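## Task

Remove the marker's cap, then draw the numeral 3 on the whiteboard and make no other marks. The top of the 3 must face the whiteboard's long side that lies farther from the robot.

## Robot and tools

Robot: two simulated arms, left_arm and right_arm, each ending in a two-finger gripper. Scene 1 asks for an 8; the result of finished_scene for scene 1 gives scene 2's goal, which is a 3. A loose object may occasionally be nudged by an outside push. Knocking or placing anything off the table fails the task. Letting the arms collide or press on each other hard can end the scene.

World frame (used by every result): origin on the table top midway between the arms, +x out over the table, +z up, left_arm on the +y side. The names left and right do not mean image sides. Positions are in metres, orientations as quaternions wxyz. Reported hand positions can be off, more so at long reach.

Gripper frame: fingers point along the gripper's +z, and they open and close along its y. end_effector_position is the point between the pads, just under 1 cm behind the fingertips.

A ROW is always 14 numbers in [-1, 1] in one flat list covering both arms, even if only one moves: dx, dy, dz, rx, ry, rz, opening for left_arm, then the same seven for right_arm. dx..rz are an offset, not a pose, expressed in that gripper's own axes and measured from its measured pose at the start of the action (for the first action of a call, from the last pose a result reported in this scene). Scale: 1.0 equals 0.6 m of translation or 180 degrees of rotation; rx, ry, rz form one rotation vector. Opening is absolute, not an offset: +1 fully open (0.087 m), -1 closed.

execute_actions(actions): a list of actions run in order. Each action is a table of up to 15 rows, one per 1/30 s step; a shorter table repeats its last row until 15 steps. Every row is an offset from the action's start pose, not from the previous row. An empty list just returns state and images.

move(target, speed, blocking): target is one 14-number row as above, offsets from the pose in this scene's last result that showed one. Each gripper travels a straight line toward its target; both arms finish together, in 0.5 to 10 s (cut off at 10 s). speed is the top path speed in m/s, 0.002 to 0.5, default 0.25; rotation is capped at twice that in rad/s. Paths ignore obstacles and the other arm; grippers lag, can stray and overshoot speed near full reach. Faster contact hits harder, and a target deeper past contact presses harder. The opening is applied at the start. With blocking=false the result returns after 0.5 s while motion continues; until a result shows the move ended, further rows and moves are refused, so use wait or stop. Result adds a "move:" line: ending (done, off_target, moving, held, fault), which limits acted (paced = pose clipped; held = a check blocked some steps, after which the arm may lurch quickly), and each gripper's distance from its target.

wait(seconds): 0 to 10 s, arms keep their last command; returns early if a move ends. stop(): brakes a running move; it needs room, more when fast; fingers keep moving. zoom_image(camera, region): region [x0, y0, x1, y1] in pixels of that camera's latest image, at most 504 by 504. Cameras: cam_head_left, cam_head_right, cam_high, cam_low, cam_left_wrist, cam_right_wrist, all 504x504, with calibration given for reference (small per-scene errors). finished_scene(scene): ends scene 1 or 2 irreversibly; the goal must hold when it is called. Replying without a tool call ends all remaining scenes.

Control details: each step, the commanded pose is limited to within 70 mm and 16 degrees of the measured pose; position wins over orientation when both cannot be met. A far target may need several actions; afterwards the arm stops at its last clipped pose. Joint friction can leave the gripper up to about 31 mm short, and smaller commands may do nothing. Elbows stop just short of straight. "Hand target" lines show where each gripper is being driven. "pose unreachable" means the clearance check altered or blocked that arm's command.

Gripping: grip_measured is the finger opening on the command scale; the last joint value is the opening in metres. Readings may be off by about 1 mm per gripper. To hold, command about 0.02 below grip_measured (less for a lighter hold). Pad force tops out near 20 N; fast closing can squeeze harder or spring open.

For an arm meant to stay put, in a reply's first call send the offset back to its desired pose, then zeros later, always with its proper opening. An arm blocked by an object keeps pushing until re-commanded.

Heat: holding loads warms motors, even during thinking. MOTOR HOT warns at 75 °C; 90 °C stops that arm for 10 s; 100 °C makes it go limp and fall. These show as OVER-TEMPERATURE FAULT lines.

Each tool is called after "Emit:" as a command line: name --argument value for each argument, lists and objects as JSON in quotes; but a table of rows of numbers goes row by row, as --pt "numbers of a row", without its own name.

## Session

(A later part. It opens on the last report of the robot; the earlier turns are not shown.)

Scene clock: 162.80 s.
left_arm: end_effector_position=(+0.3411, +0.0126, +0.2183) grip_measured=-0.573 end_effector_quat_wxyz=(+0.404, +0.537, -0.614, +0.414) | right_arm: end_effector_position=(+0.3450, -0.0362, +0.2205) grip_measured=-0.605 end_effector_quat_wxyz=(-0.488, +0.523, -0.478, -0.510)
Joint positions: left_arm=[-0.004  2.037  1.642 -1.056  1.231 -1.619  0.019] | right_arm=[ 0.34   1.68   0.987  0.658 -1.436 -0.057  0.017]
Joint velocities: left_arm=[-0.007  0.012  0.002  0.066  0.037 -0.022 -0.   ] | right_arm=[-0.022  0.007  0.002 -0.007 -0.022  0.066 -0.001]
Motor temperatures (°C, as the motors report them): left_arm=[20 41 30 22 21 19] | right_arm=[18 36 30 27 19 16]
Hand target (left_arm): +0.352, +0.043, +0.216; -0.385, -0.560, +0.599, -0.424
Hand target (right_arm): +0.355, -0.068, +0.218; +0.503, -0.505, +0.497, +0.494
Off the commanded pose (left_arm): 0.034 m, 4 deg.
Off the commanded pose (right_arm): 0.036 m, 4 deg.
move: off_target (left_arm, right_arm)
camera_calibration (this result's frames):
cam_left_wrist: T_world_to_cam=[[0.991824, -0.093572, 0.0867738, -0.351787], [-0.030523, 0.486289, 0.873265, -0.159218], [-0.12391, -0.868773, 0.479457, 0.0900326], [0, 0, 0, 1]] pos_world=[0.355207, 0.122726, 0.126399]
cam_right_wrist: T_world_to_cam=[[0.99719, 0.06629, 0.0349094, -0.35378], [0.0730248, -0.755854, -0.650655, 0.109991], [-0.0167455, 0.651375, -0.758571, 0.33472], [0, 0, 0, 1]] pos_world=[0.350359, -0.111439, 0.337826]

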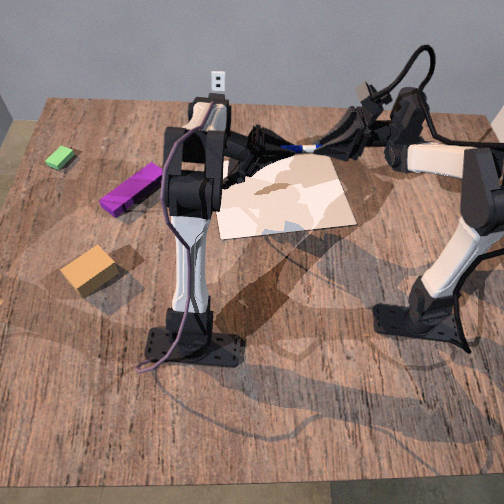

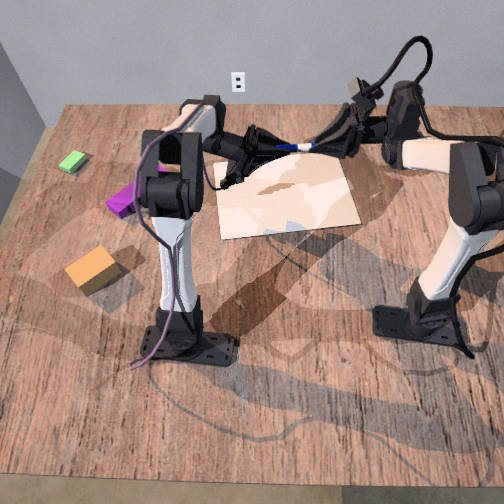

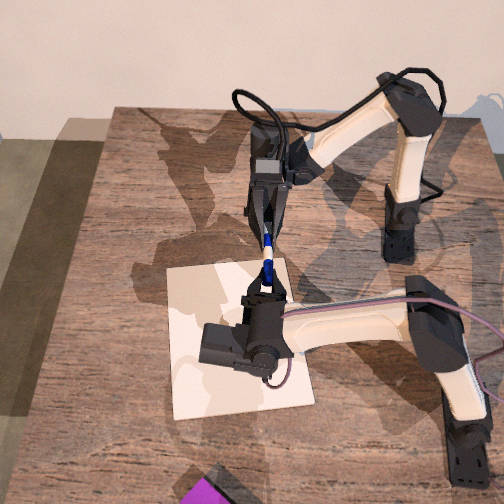

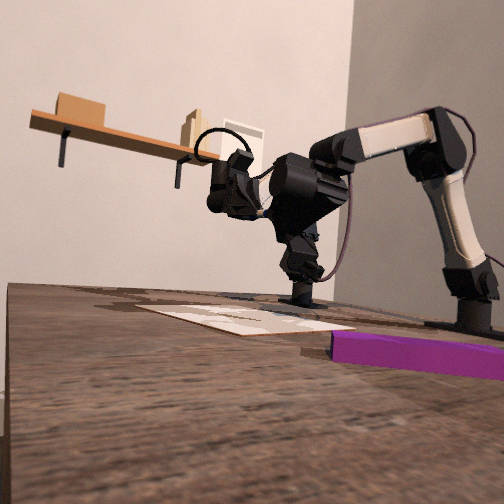

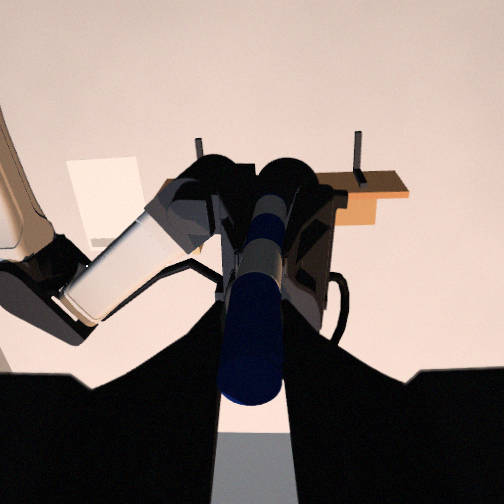

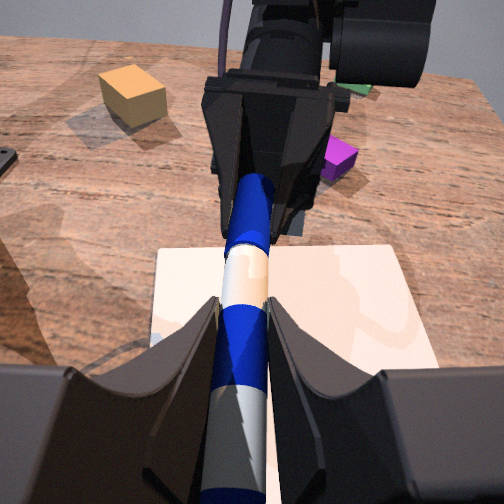

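Emit:
move --target '[-0.034,-0.025,-0.094,0,0,0,-0.63, 0,-0.02,-0.10,0,0,0,-0.68]' --speed 0.03

Scene clock: 167.97 s.
left_arm: end_effector_position=(+0.3406, +0.0092, +0.2249) grip_measured=-0.527 end_effector_quat_wxyz=(-0.431, -0.501, +0.634, -0.402) | right_arm: end_effector_position=(+0.3449, -0.0436, +0.2256) grip_measured=-0.600 end_effector_quat_wxyz=(-0.495, +0.535, -0.461, -0.506)
Joint positions: left_arm=[-0.012  2.188  1.882 -1.407  1.257 -1.341  0.021] | right_arm=[ 0.318  1.68   0.987  0.711 -1.476 -0.044  0.018]
Joint velocities: left_arm=[-0.017  0.017  0.032  0.007  0.037  0.066  0.001] | right_arm=[-0.002  0.002  0.007  0.007  0.037 -0.022 -0.   ]
Motor temperatures (°C, as the motors report them): left_arm=[21 41 30 22 21 19] | right_arm=[19 36 30 27 20 16]
Hand target (left_arm): +0.359, +0.065, +0.219; -0.402, -0.541, +0.611, -0.417
Hand target (right_arm): +0.360, -0.090, +0.223; +0.497, -0.514, +0.485, +0.503
Off the commanded pose (left_arm): 0.066 m, 6 deg.
Off the commanded pose (right_arm): 0.054 m, 3 deg.
joint sent to its limit (right arm) — the command would take joint 5 (wrist yaw) past its lower limit, so that joint was sent only as far as its limit.
move: off_target (left_arm, right_arm)
camera_calibration (this result's frames):
cam_left_wrist: T_world_to_cam=[[0.978209, -0.18707, 0.0900644, -0.347459], [0.0182888, 0.509744, 0.860132, -0.177243], [-0.206814, -0.839742, 0.502057, 0.106674], [0, 0, 0, 1]] pos_world=[0.365191, 0.114929, 0.13019]
cam_right_wrist: T_world_to_cam=[[0.993649, 0.0839933, 0.0748805, -0.360438], [0.11252, -0.748002, -0.654089, 0.0952237], [0.00107171, 0.65836, -0.752702, 0.336263], [0, 0, 0, 1]] pos_world=[0.347074, -0.11988, 0.34238]

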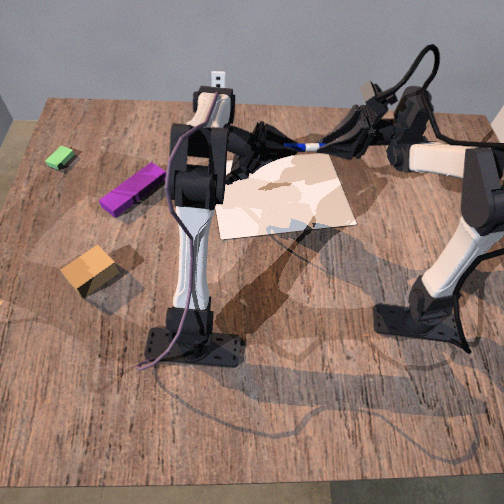

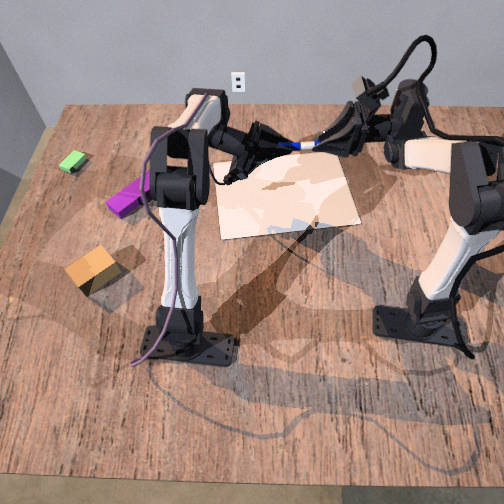

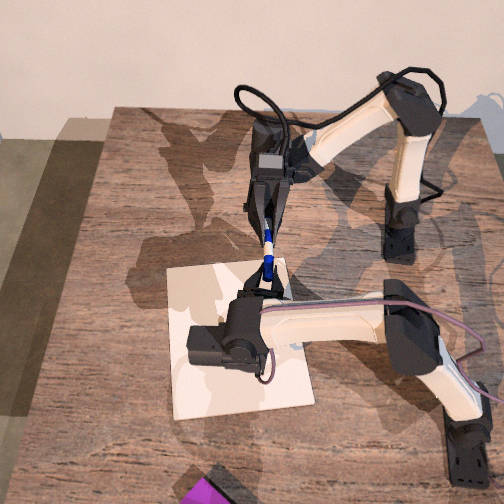

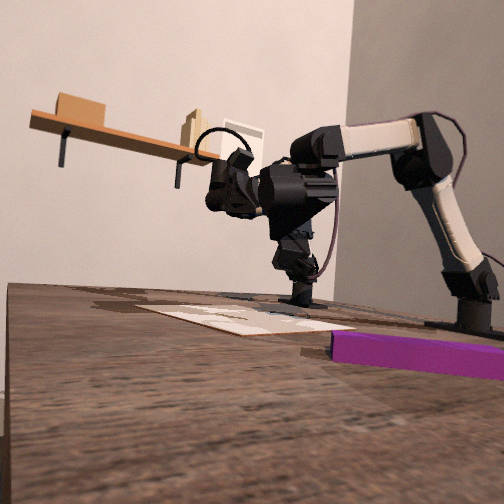

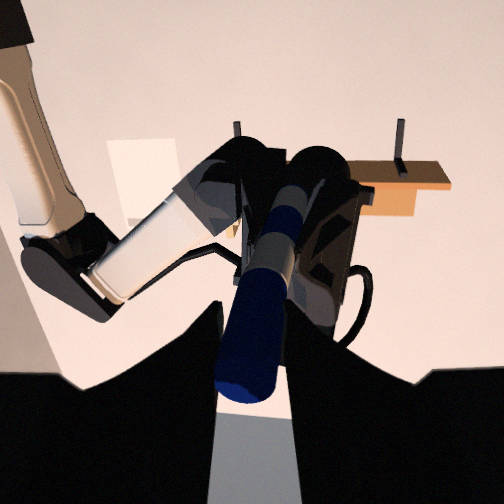

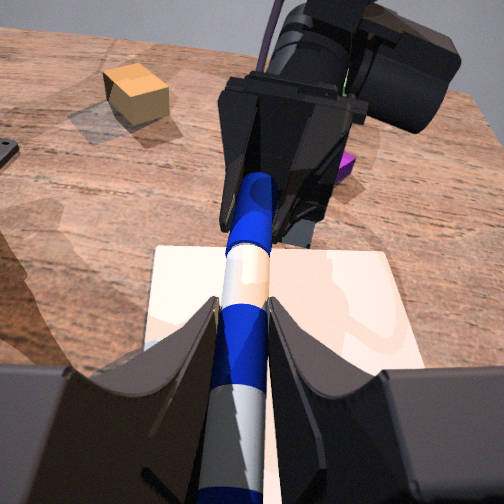

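Emit:
move --target '[-0.03,-0.048,-0.097,0.1,0,-0.032,-0.63, 0,-0.065,-0.087,0.075,0,0,-0.68]' --speed 0.04

Scene clock: 179.57 s.
left_arm: end_effector_position=(+0.3782, +0.0600, +0.2305) grip_measured=-0.570 end_effector_quat_wxyz=(+0.373, +0.586, -0.542, +0.472) | right_arm: end_effector_position=(+0.3883, -0.0881, +0.2392) grip_measured=-0.607 end_effector_quat_wxyz=(+0.558, -0.482, +0.505, +0.449)
Joint positions: left_arm=[ 0.115  1.944  1.49  -0.678  1.262 -1.952  0.019] | right_arm=[ 0.191  1.68   0.987  0.836 -1.384  0.055  0.017]
Joint velocities: left_arm=[ 0.017  0.002 -0.012  0.125 -0.095  0.051  0.001] | right_arm=[-0.002 -0.012 -0.007  0.022  0.051 -0.007 -0.   ]
Motor temperatures (°C, as the motors report them): left_arm=[23 42 31 22 21 19] | right_arm=[20 35 30 27 20 16]
Hand target (left_arm): +0.379, +0.064, +0.228; +0.366, +0.594, -0.539, +0.472
Hand target (right_arm): +0.389, -0.092, +0.230; +0.556, -0.471, +0.516, +0.450
Off the commanded pose (left_arm): 0.005 m, 1 deg.
Off the commanded pose (right_arm): 0.012 m, 2 deg.
move: off_target (right_arm)
camera_calibration (this result's frames):
cam_left_wrist: T_world_to_cam=[[0.988732, 0.121857, 0.0869429, -0.397077], [-0.138132, 0.518875, 0.843616, -0.146258], [0.0576881, -0.84612, 0.529861, 0.048274], [0, 0, 0, 1]] pos_world=[0.369615, 0.165122, 0.13233]
cam_right_wrist: T_world_to_cam=[[0.986241, -0.133452, 0.0975635, -0.422503], [-0.0337924, -0.740465, -0.671245, 0.127559], [0.161821, 0.658713, -0.734786, 0.309075], [0, 0, 0, 1]] pos_world=[0.370985, -0.165523, 0.353948]

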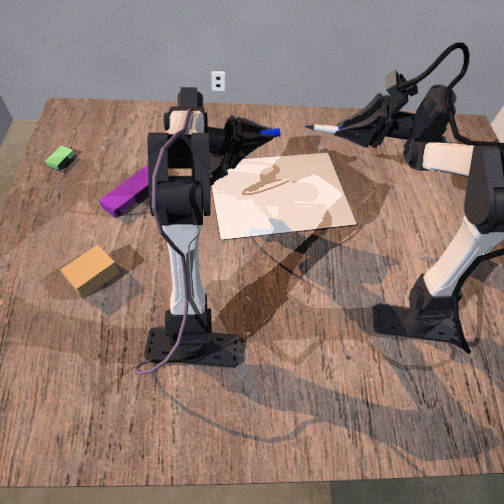

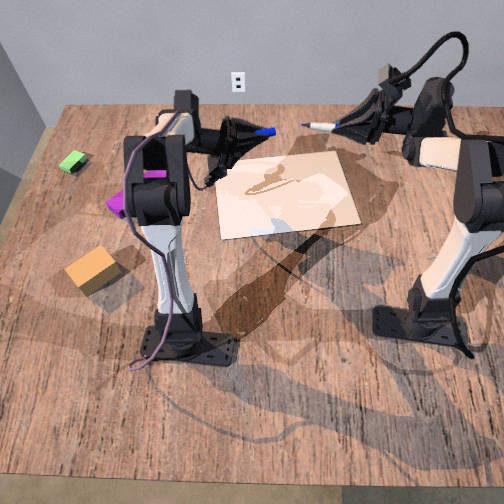

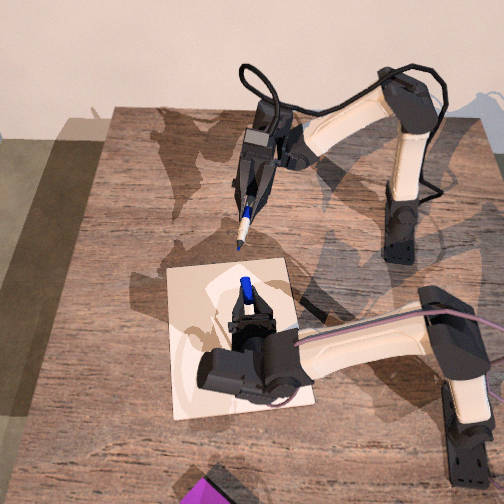

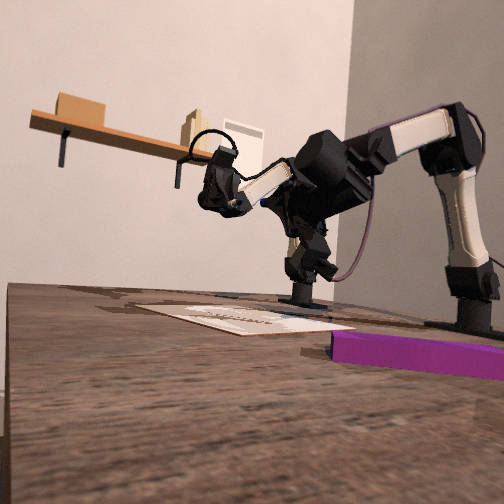

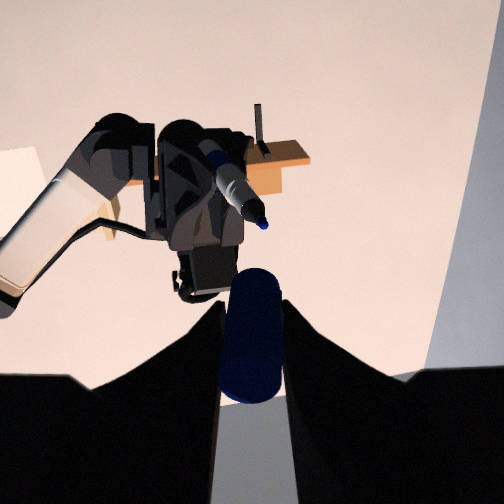

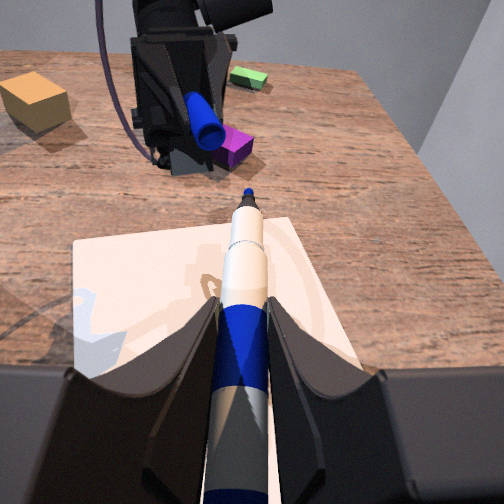

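Emit:
move --target '[-0.31,0.133,-0.329,0,-0.47,0,-0.63, 0.175,0.129,0.112,0.287,0.347,0.289,-0.66]' --speed 0.2

Scene clock: 206.43 s.
left_arm: end_effector_position=(+0.2760, +0.2865, +0.1026) grip_measured=-0.570 end_effector_quat_wxyz=(-0.077, +0.749, -0.657, -0.048) | right_arm: end_effector_position=(+0.3307, -0.0172, +0.1299) grip_measured=-0.607 end_effector_quat_wxyz=(+0.157, -0.111, +0.978, +0.082)
Joint positions: left_arm=[ 0.306  1.709  1.394 -1.188 -0.168 -1.484  0.019] | right_arm=[ 0.8    1.916  1.736 -1.035  0.024  0.431  0.017]
Joint velocities: left_arm=[ 0.007 -0.027 -0.007 -0.066  0.022 -0.007  0.001] | right_arm=[ 0.007  0.007  0.012 -0.066 -0.037  0.022 -0.   ]
Motor temperatures (°C, as the motors report them): left_arm=[21 42 31 23 21 19] | right_arm=[19 35 29 27 20 16]
Hand target (left_arm): +0.275, +0.289, +0.101; -0.085, +0.749, -0.655, -0.049
Hand target (right_arm): +0.330, -0.015, +0.128; +0.152, -0.111, +0.979, +0.076
Off the commanded pose (left_arm): 0.004 m, 1 deg.
Off the commanded pose (right_arm): 0.008 m, 2 deg.
move: done
camera_calibration (this result's frames):
cam_left_wrist: T_world_to_cam=[[0.992861, 0.111534, 0.0422722, -0.306064], [0.0617337, -0.783765, 0.617982, 0.171266], [0.102057, -0.610961, -0.785055, 0.368843], [0, 0, 0, 1]] pos_world=[0.255663, 0.393718, 0.19666]
cam_right_wrist: T_world_to_cam=[[0.254929, -0.959383, -0.120814, -0.0896185], [-0.822969, -0.280865, 0.493798, 0.222245], [-0.507674, -0.0264571, -0.861143, 0.417307], [0, 0, 0, 1]] pos_world=[0.417603, -0.0125169, 0.238789]

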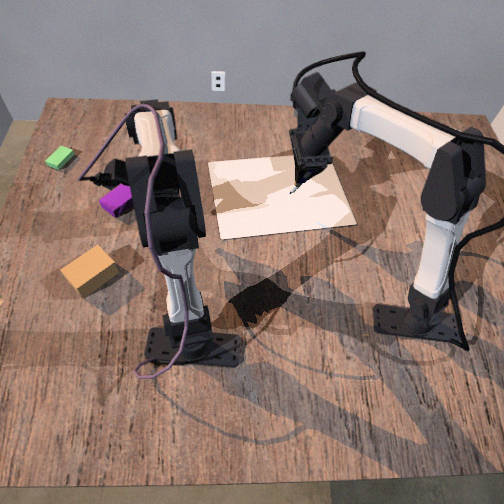

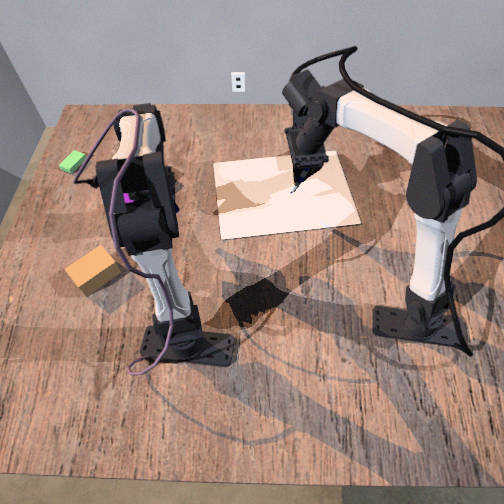

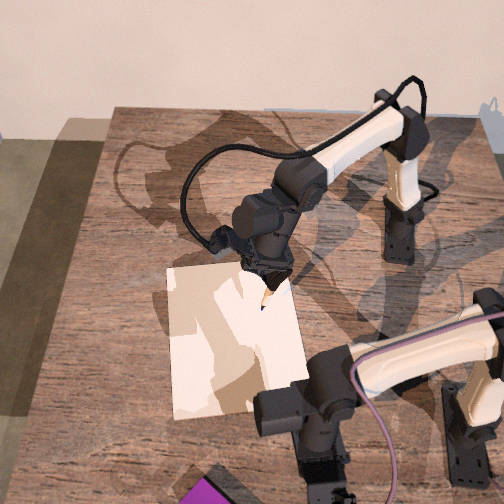

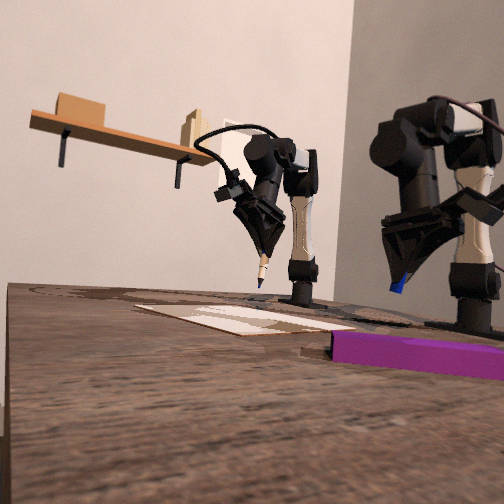

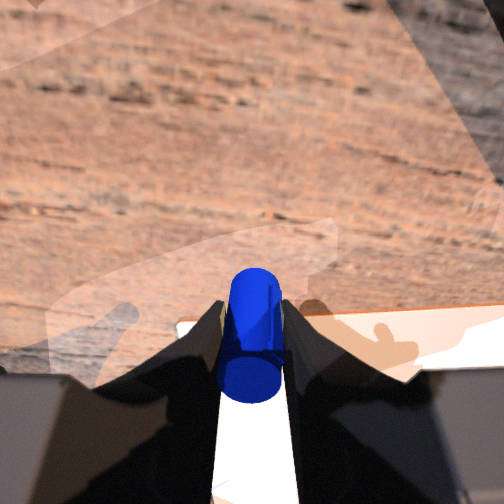

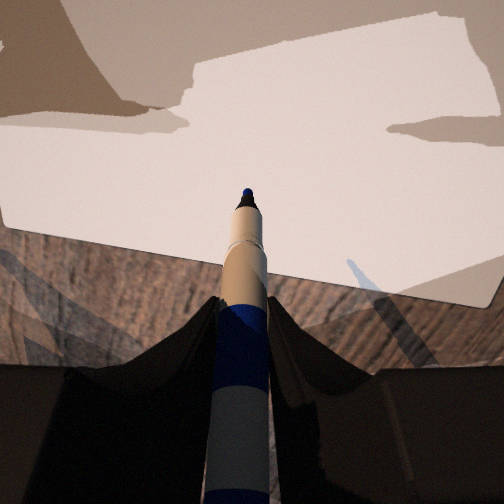

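Emit:
move --target '[0.02,0,0.12,0,-0.06,0,-0.63, 0,0,0,0,0,0,-0.66]' --speed 0.05

Emit:
zoom_image --camera "cam_low" --region '[320,220,480,380]'

Scene clock: 212.63 s.
left_arm: end_effector_position=(+0.2814, +0.2885, +0.0410) grip_measured=-0.570 end_effector_quat_wxyz=(-0.140, +0.743, -0.646, -0.108) | right_arm: end_effector_position=(+0.3302, -0.0180, +0.1297) grip_measured=-0.607 end_effector_quat_wxyz=(+0.156, -0.109, +0.978, +0.080)
Joint positions: left_arm=[ 0.208  1.762  1.203 -0.947 -0.351 -1.584  0.019] | right_arm=[ 0.8    1.916  1.736 -1.039  0.027  0.434  0.017]
Joint velocities: left_arm=[-0.002 -0.002 -0.007 -0.051 -0.037 -0.066 -0.   ] | right_arm=[-0.002  0.007 -0.012  0.007 -0.037  0.007  0.002]
Motor temperatures (°C, as the motors report them): left_arm=[21 41 31 23 21 19] | right_arm=[19 36 29 27 20 16]
Hand target (left_arm): +0.279, +0.287, +0.030; -0.138, +0.741, -0.647, -0.118
Hand target (right_arm): +0.331, -0.017, +0.130; +0.157, -0.111, +0.978, +0.082
Off the commanded pose (left_arm): 0.011 m, 1 deg.
Off the commanded pose (right_arm): 0.001 m, 0 deg.
move: off_target (left_arm)
camera_calibration (this result's frames):
cam_left_wrist: T_world_to_cam=[[0.991908, 0.11395, 0.0559865, -0.310022], [0.0744804, -0.879383, 0.470253, 0.240645], [0.102819, -0.462278, -0.880754, 0.282001], [0, 0, 0, 1]] pos_world=[0.260595, 0.377309, 0.152567]
cam_right_wrist: T_world_to_cam=[[0.250694, -0.960828, -0.118159, -0.0892662], [-0.823066, -0.275806, 0.496481, 0.221502], [-0.509622, -0.027212, -0.859968, 0.417337], [0, 0, 0, 1]] pos_world=[0.417373, -0.0133214, 0.238377]

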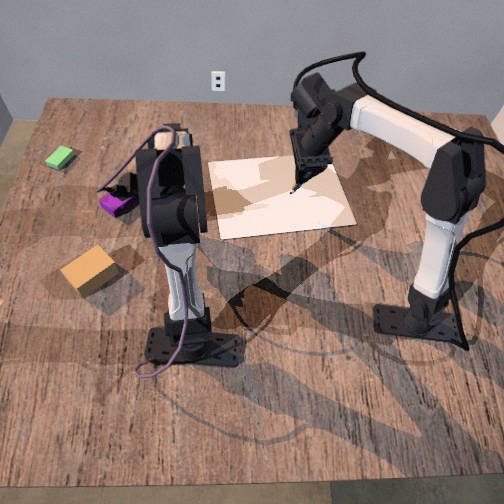

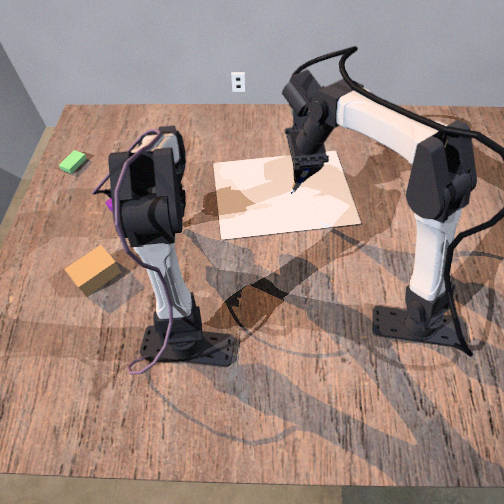

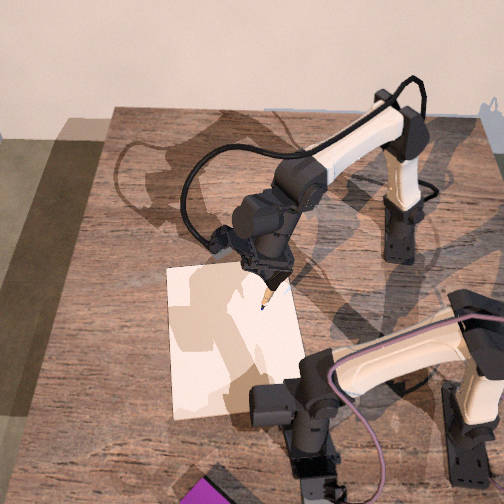

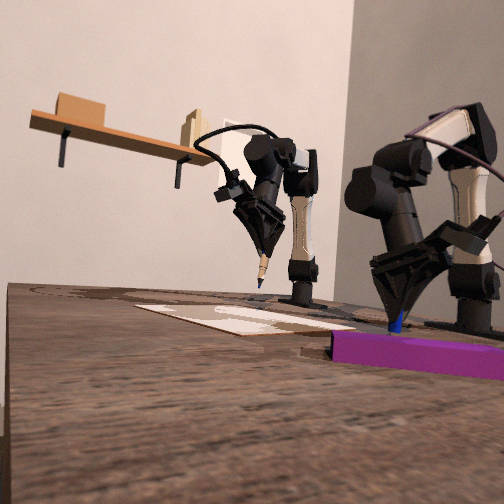

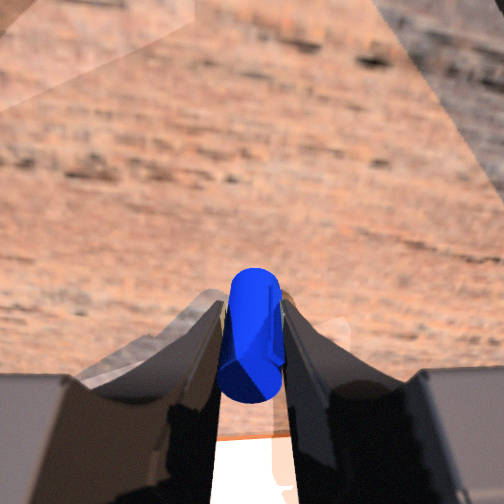

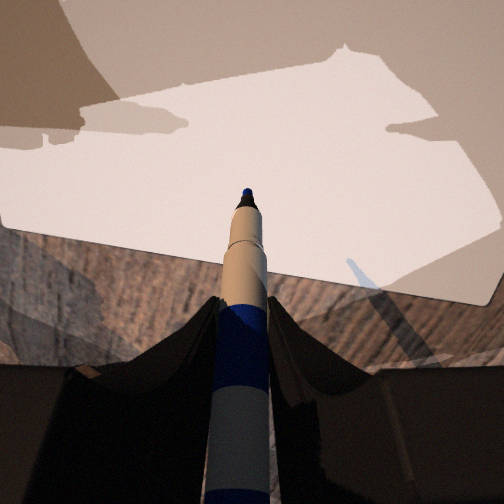

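Region (320, 220, 480, 380) of cam_low's 504x504 image, scaled by 3.150, with more detail than that image has.

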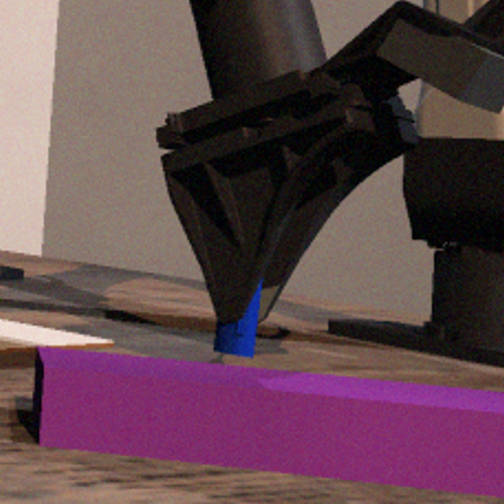

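Emit:
move --target '[0.014,0,0.04,0,0,0,-0.63, 0,0,0,0,0,0,-0.66]' --speed 0.02

Emit:
execute_actions --actions '[[[0,0,0,0,0,0,-0.5,0,0,0,0,0,0,-0.66]],[[0,0,0,0,0,0,0.2,0,0,0,0,0,0,-0.66]]]'

Emit:
move --target '[-0.04,0,-0.11,0,0.05,0,1, 0,0,0,0,0,0,-0.66]' --speed 0.1

Scene clock: 219.80 s.
left_arm: end_effector_position=(+0.2861, +0.2893, +0.0271) grip_measured=-0.570 end_effector_quat_wxyz=(-0.148, +0.743, -0.644, -0.102) | right_arm: end_effector_position=(+0.3302, -0.0180, +0.1297) grip_measured=-0.607 end_effector_quat_wxyz=(+0.156, -0.109, +0.978, +0.080)
Joint positions: left_arm=[ 0.208  1.78   1.164 -0.87  -0.352 -1.584  0.019] | right_arm=[ 0.8    1.916  1.736 -1.039  0.027  0.434  0.017]
Joint velocities: left_arm=[-0.007  0.002  0.007 -0.007  0.051 -0.037 -0.001] | right_arm=[ 0.007 -0.002 -0.017 -0.037 -0.037  0.007 -0.   ]
Motor temperatures (°C, as the motors report them): left_arm=[21 39 30 22 21 19] | right_arm=[19 37 30 27 20 16]
Hand target (left_arm): +0.282, +0.289, +0.016; -0.140, +0.742, -0.646, -0.108
Hand target (right_arm): +0.330, -0.018, +0.130; +0.156, -0.109, +0.978, +0.080
Off the commanded pose (left_arm): 0.012 m, 1 deg.
Off the commanded pose (right_arm): 0.000 m, 0 deg.
move: off_target (left_arm)
camera_calibration (this result's frames):
cam_left_wrist: T_world_to_cam=[[0.990529, 0.114161, 0.0762909, -0.314263], [0.0654394, -0.880965, 0.468634, 0.250575], [0.120709, -0.459203, -0.880092, 0.263599], [0, 0, 0, 1]] pos_world=[0.26307, 0.37767, 0.138539]
cam_right_wrist: T_world_to_cam=[[0.250694, -0.960828, -0.118159, -0.0892662], [-0.823066, -0.275806, 0.496481, 0.221502], [-0.509622, -0.027212, -0.859968, 0.417337], [0, 0, 0, 1]] pos_world=[0.417373, -0.0133214, 0.238377]

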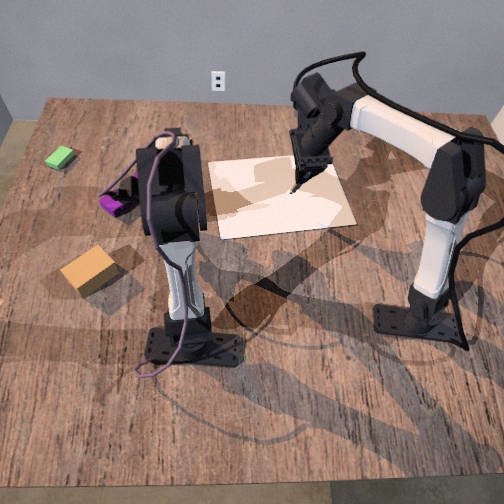

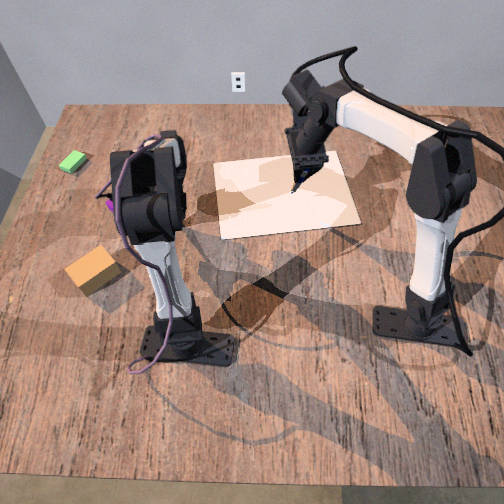

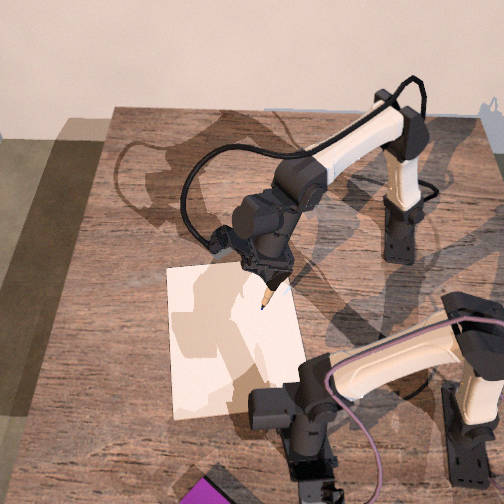

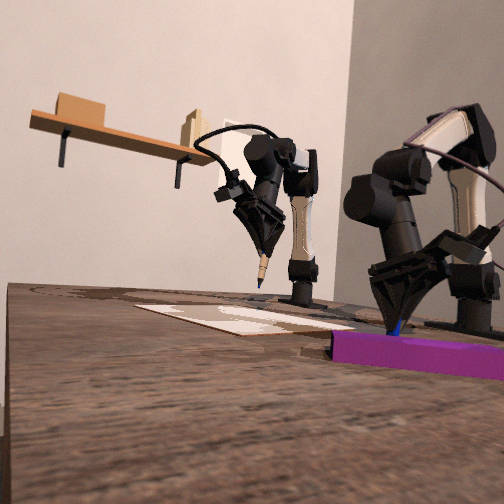

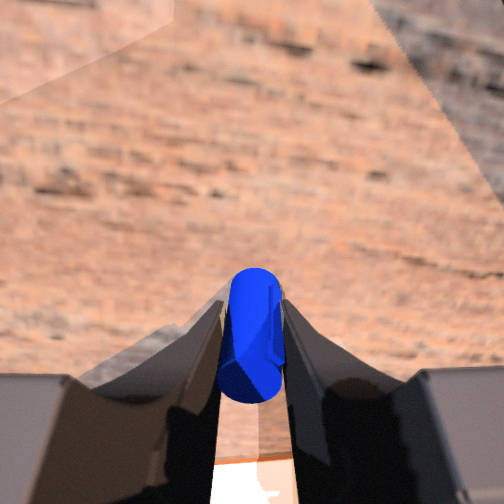

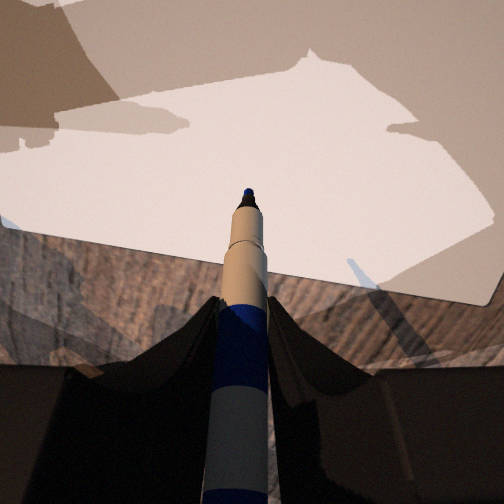

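Scene clock: 220.80 s.
left_arm: end_effector_position=(+0.2861, +0.2893, +0.0271) grip_measured=+0.200 end_effector_quat_wxyz=(-0.148, +0.743, -0.644, -0.102) | right_arm: end_effector_position=(+0.3302, -0.0180, +0.1297) grip_measured=-0.607 end_effector_quat_wxyz=(+0.156, -0.109, +0.978, +0.080)
Joint positions: left_arm=[ 0.208  1.78   1.164 -0.87  -0.352 -1.584  0.052] | right_arm=[ 0.8    1.916  1.736 -1.039  0.027  0.434  0.017]
Joint velocities: left_arm=[ 0.012 -0.022  0.012  0.007 -0.066 -0.11  -0.   ] | right_arm=[ 0.007 -0.007 -0.012 -0.081 -0.066  0.022 -0.   ]
Motor temperatures (°C, as the motors report them): left_arm=[21 39 30 22 21 19] | right_arm=[19 37 30 27 20 16]
Hand target (left_arm): +0.286, +0.289, +0.027; -0.148, +0.743, -0.644, -0.102
Hand target (right_arm): +0.330, -0.018, +0.130; +0.156, -0.109, +0.978, +0.080
Off the commanded pose (left_arm): 0.000 m, 0 deg.
Off the commanded pose (right_arm): 0.000 m, 0 deg.
camera_calibration (this result's frames):
cam_left_wrist: T_world_to_cam=[[0.990529, 0.114161, 0.0762909, -0.314263], [0.0654394, -0.880965, 0.468634, 0.250575], [0.120709, -0.459203, -0.880092, 0.263599], [0, 0, 0, 1]] pos_world=[0.26307, 0.37767, 0.138539]
cam_right_wrist: T_world_to_cam=[[0.250694, -0.960828, -0.118159, -0.0892662], [-0.823066, -0.275806, 0.496481, 0.221502], [-0.509622, -0.027212, -0.859968, 0.417337], [0, 0, 0, 1]] pos_world=[0.417373, -0.0133214, 0.238377]

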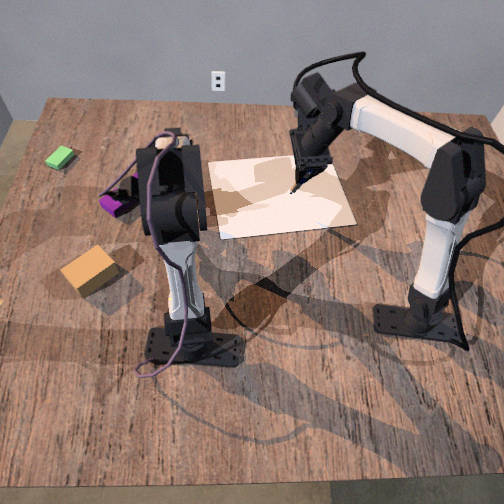

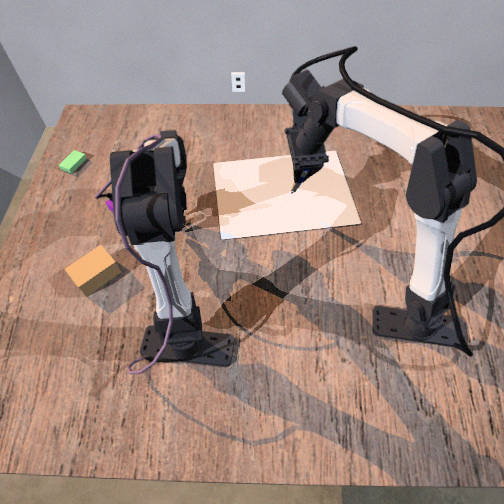

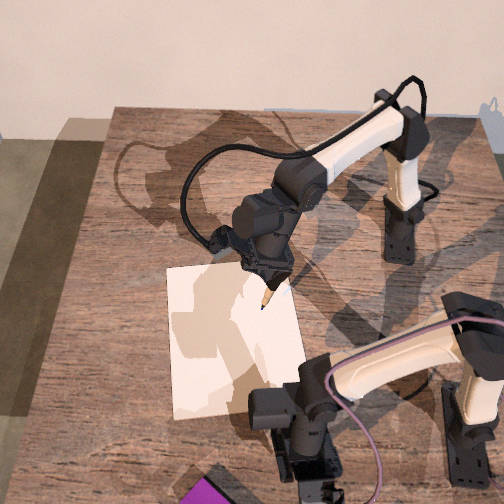

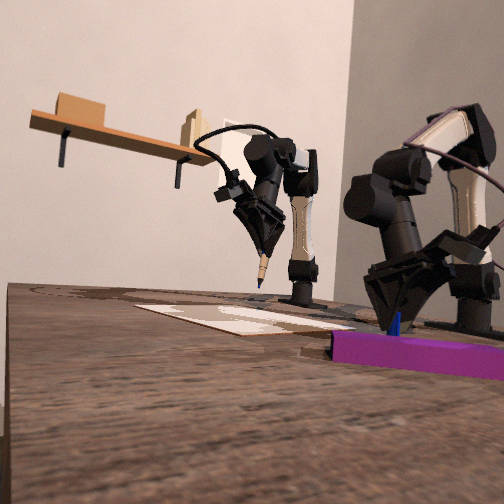

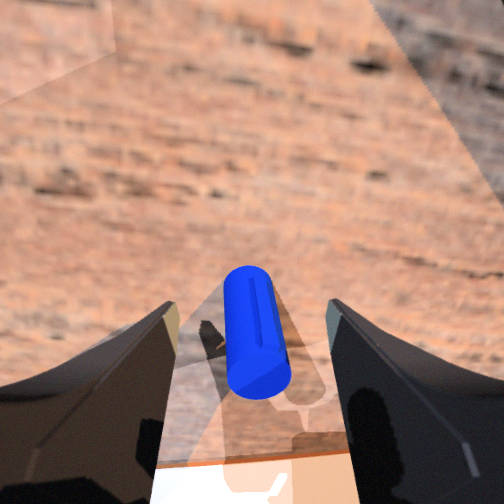

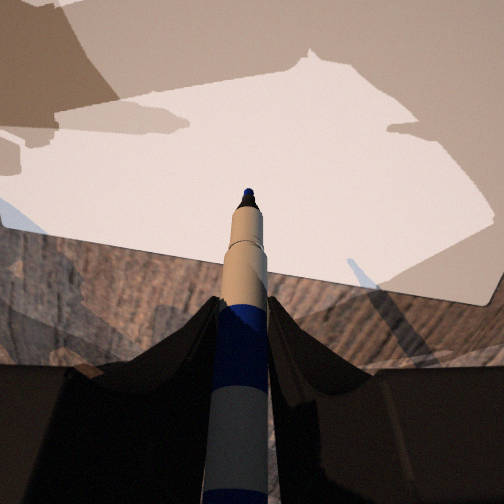

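Scene clock: 222.17 s.
left_arm: end_effector_position=(+0.2840, +0.2889, +0.0924) grip_measured=+1.000 end_effector_quat_wxyz=(-0.106, +0.749, -0.652, -0.045) | right_arm: end_effector_position=(+0.3302, -0.0180, +0.1297) grip_measured=-0.607 end_effector_quat_wxyz=(+0.156, -0.109, +0.978, +0.080)
Joint positions: left_arm=[ 0.29   1.698  1.339 -1.098 -0.201 -1.501  0.087] | right_arm=[ 0.8    1.916  1.736 -1.039  0.027  0.434  0.017]
Joint velocities: left_arm=[-0.012 -0.007 -0.007  0.007  0.037 -0.066  0.   ] | right_arm=[ 0.002  0.012  0.002 -0.022  0.007  0.022  0.   ]
Motor temperatures (°C, as the motors report them): left_arm=[21 39 31 22 21 19] | right_arm=[19 37 30 27 19 16]
Hand target (left_arm): +0.281, +0.288, +0.097; -0.098, +0.749, -0.654, -0.043
Hand target (right_arm): +0.330, -0.018, +0.130; +0.156, -0.109, +0.978, +0.080
Off the commanded pose (left_arm): 0.006 m, 1 deg.
Off the commanded pose (right_arm): 0.000 m, 0 deg.
move: done
camera_calibration (this result's frames):
cam_left_wrist: T_world_to_cam=[[0.989684, 0.112993, 0.0880835, -0.317595], [0.0398647, -0.807715, 0.588224, 0.194777], [0.137612, -0.578644, -0.803887, 0.343809], [0, 0, 0, 1]] pos_world=[0.259242, 0.392153, 0.189786]
cam_right_wrist: T_world_to_cam=[[0.250694, -0.960828, -0.118159, -0.0892662], [-0.823066, -0.275806, 0.496481, 0.221502], [-0.509622, -0.027212, -0.859968, 0.417337], [0, 0, 0, 1]] pos_world=[0.417373, -0.0133214, 0.238377]

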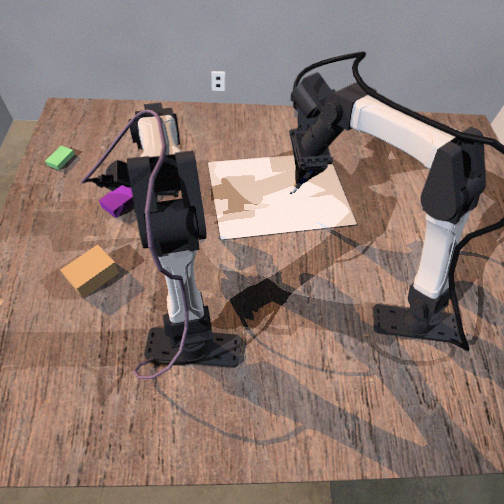

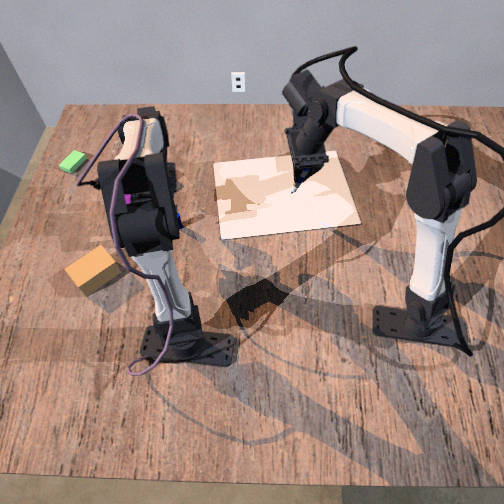

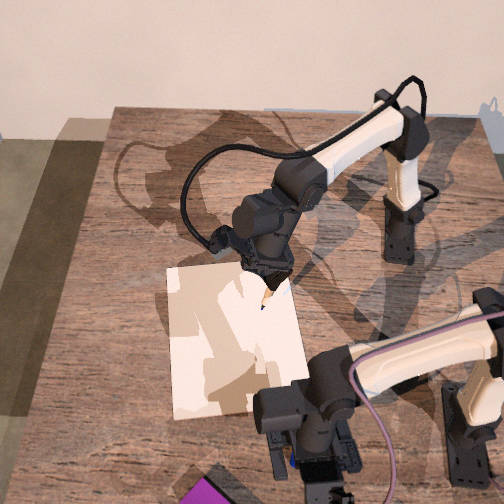

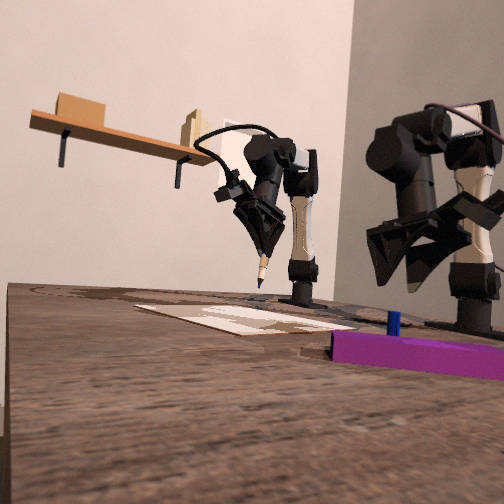

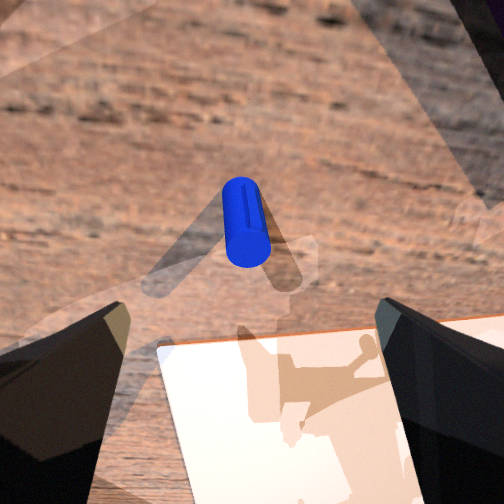

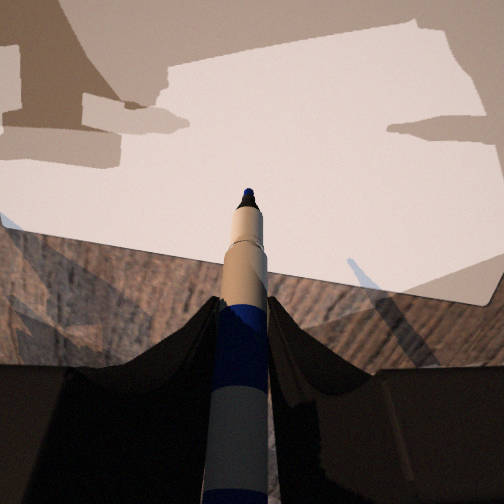

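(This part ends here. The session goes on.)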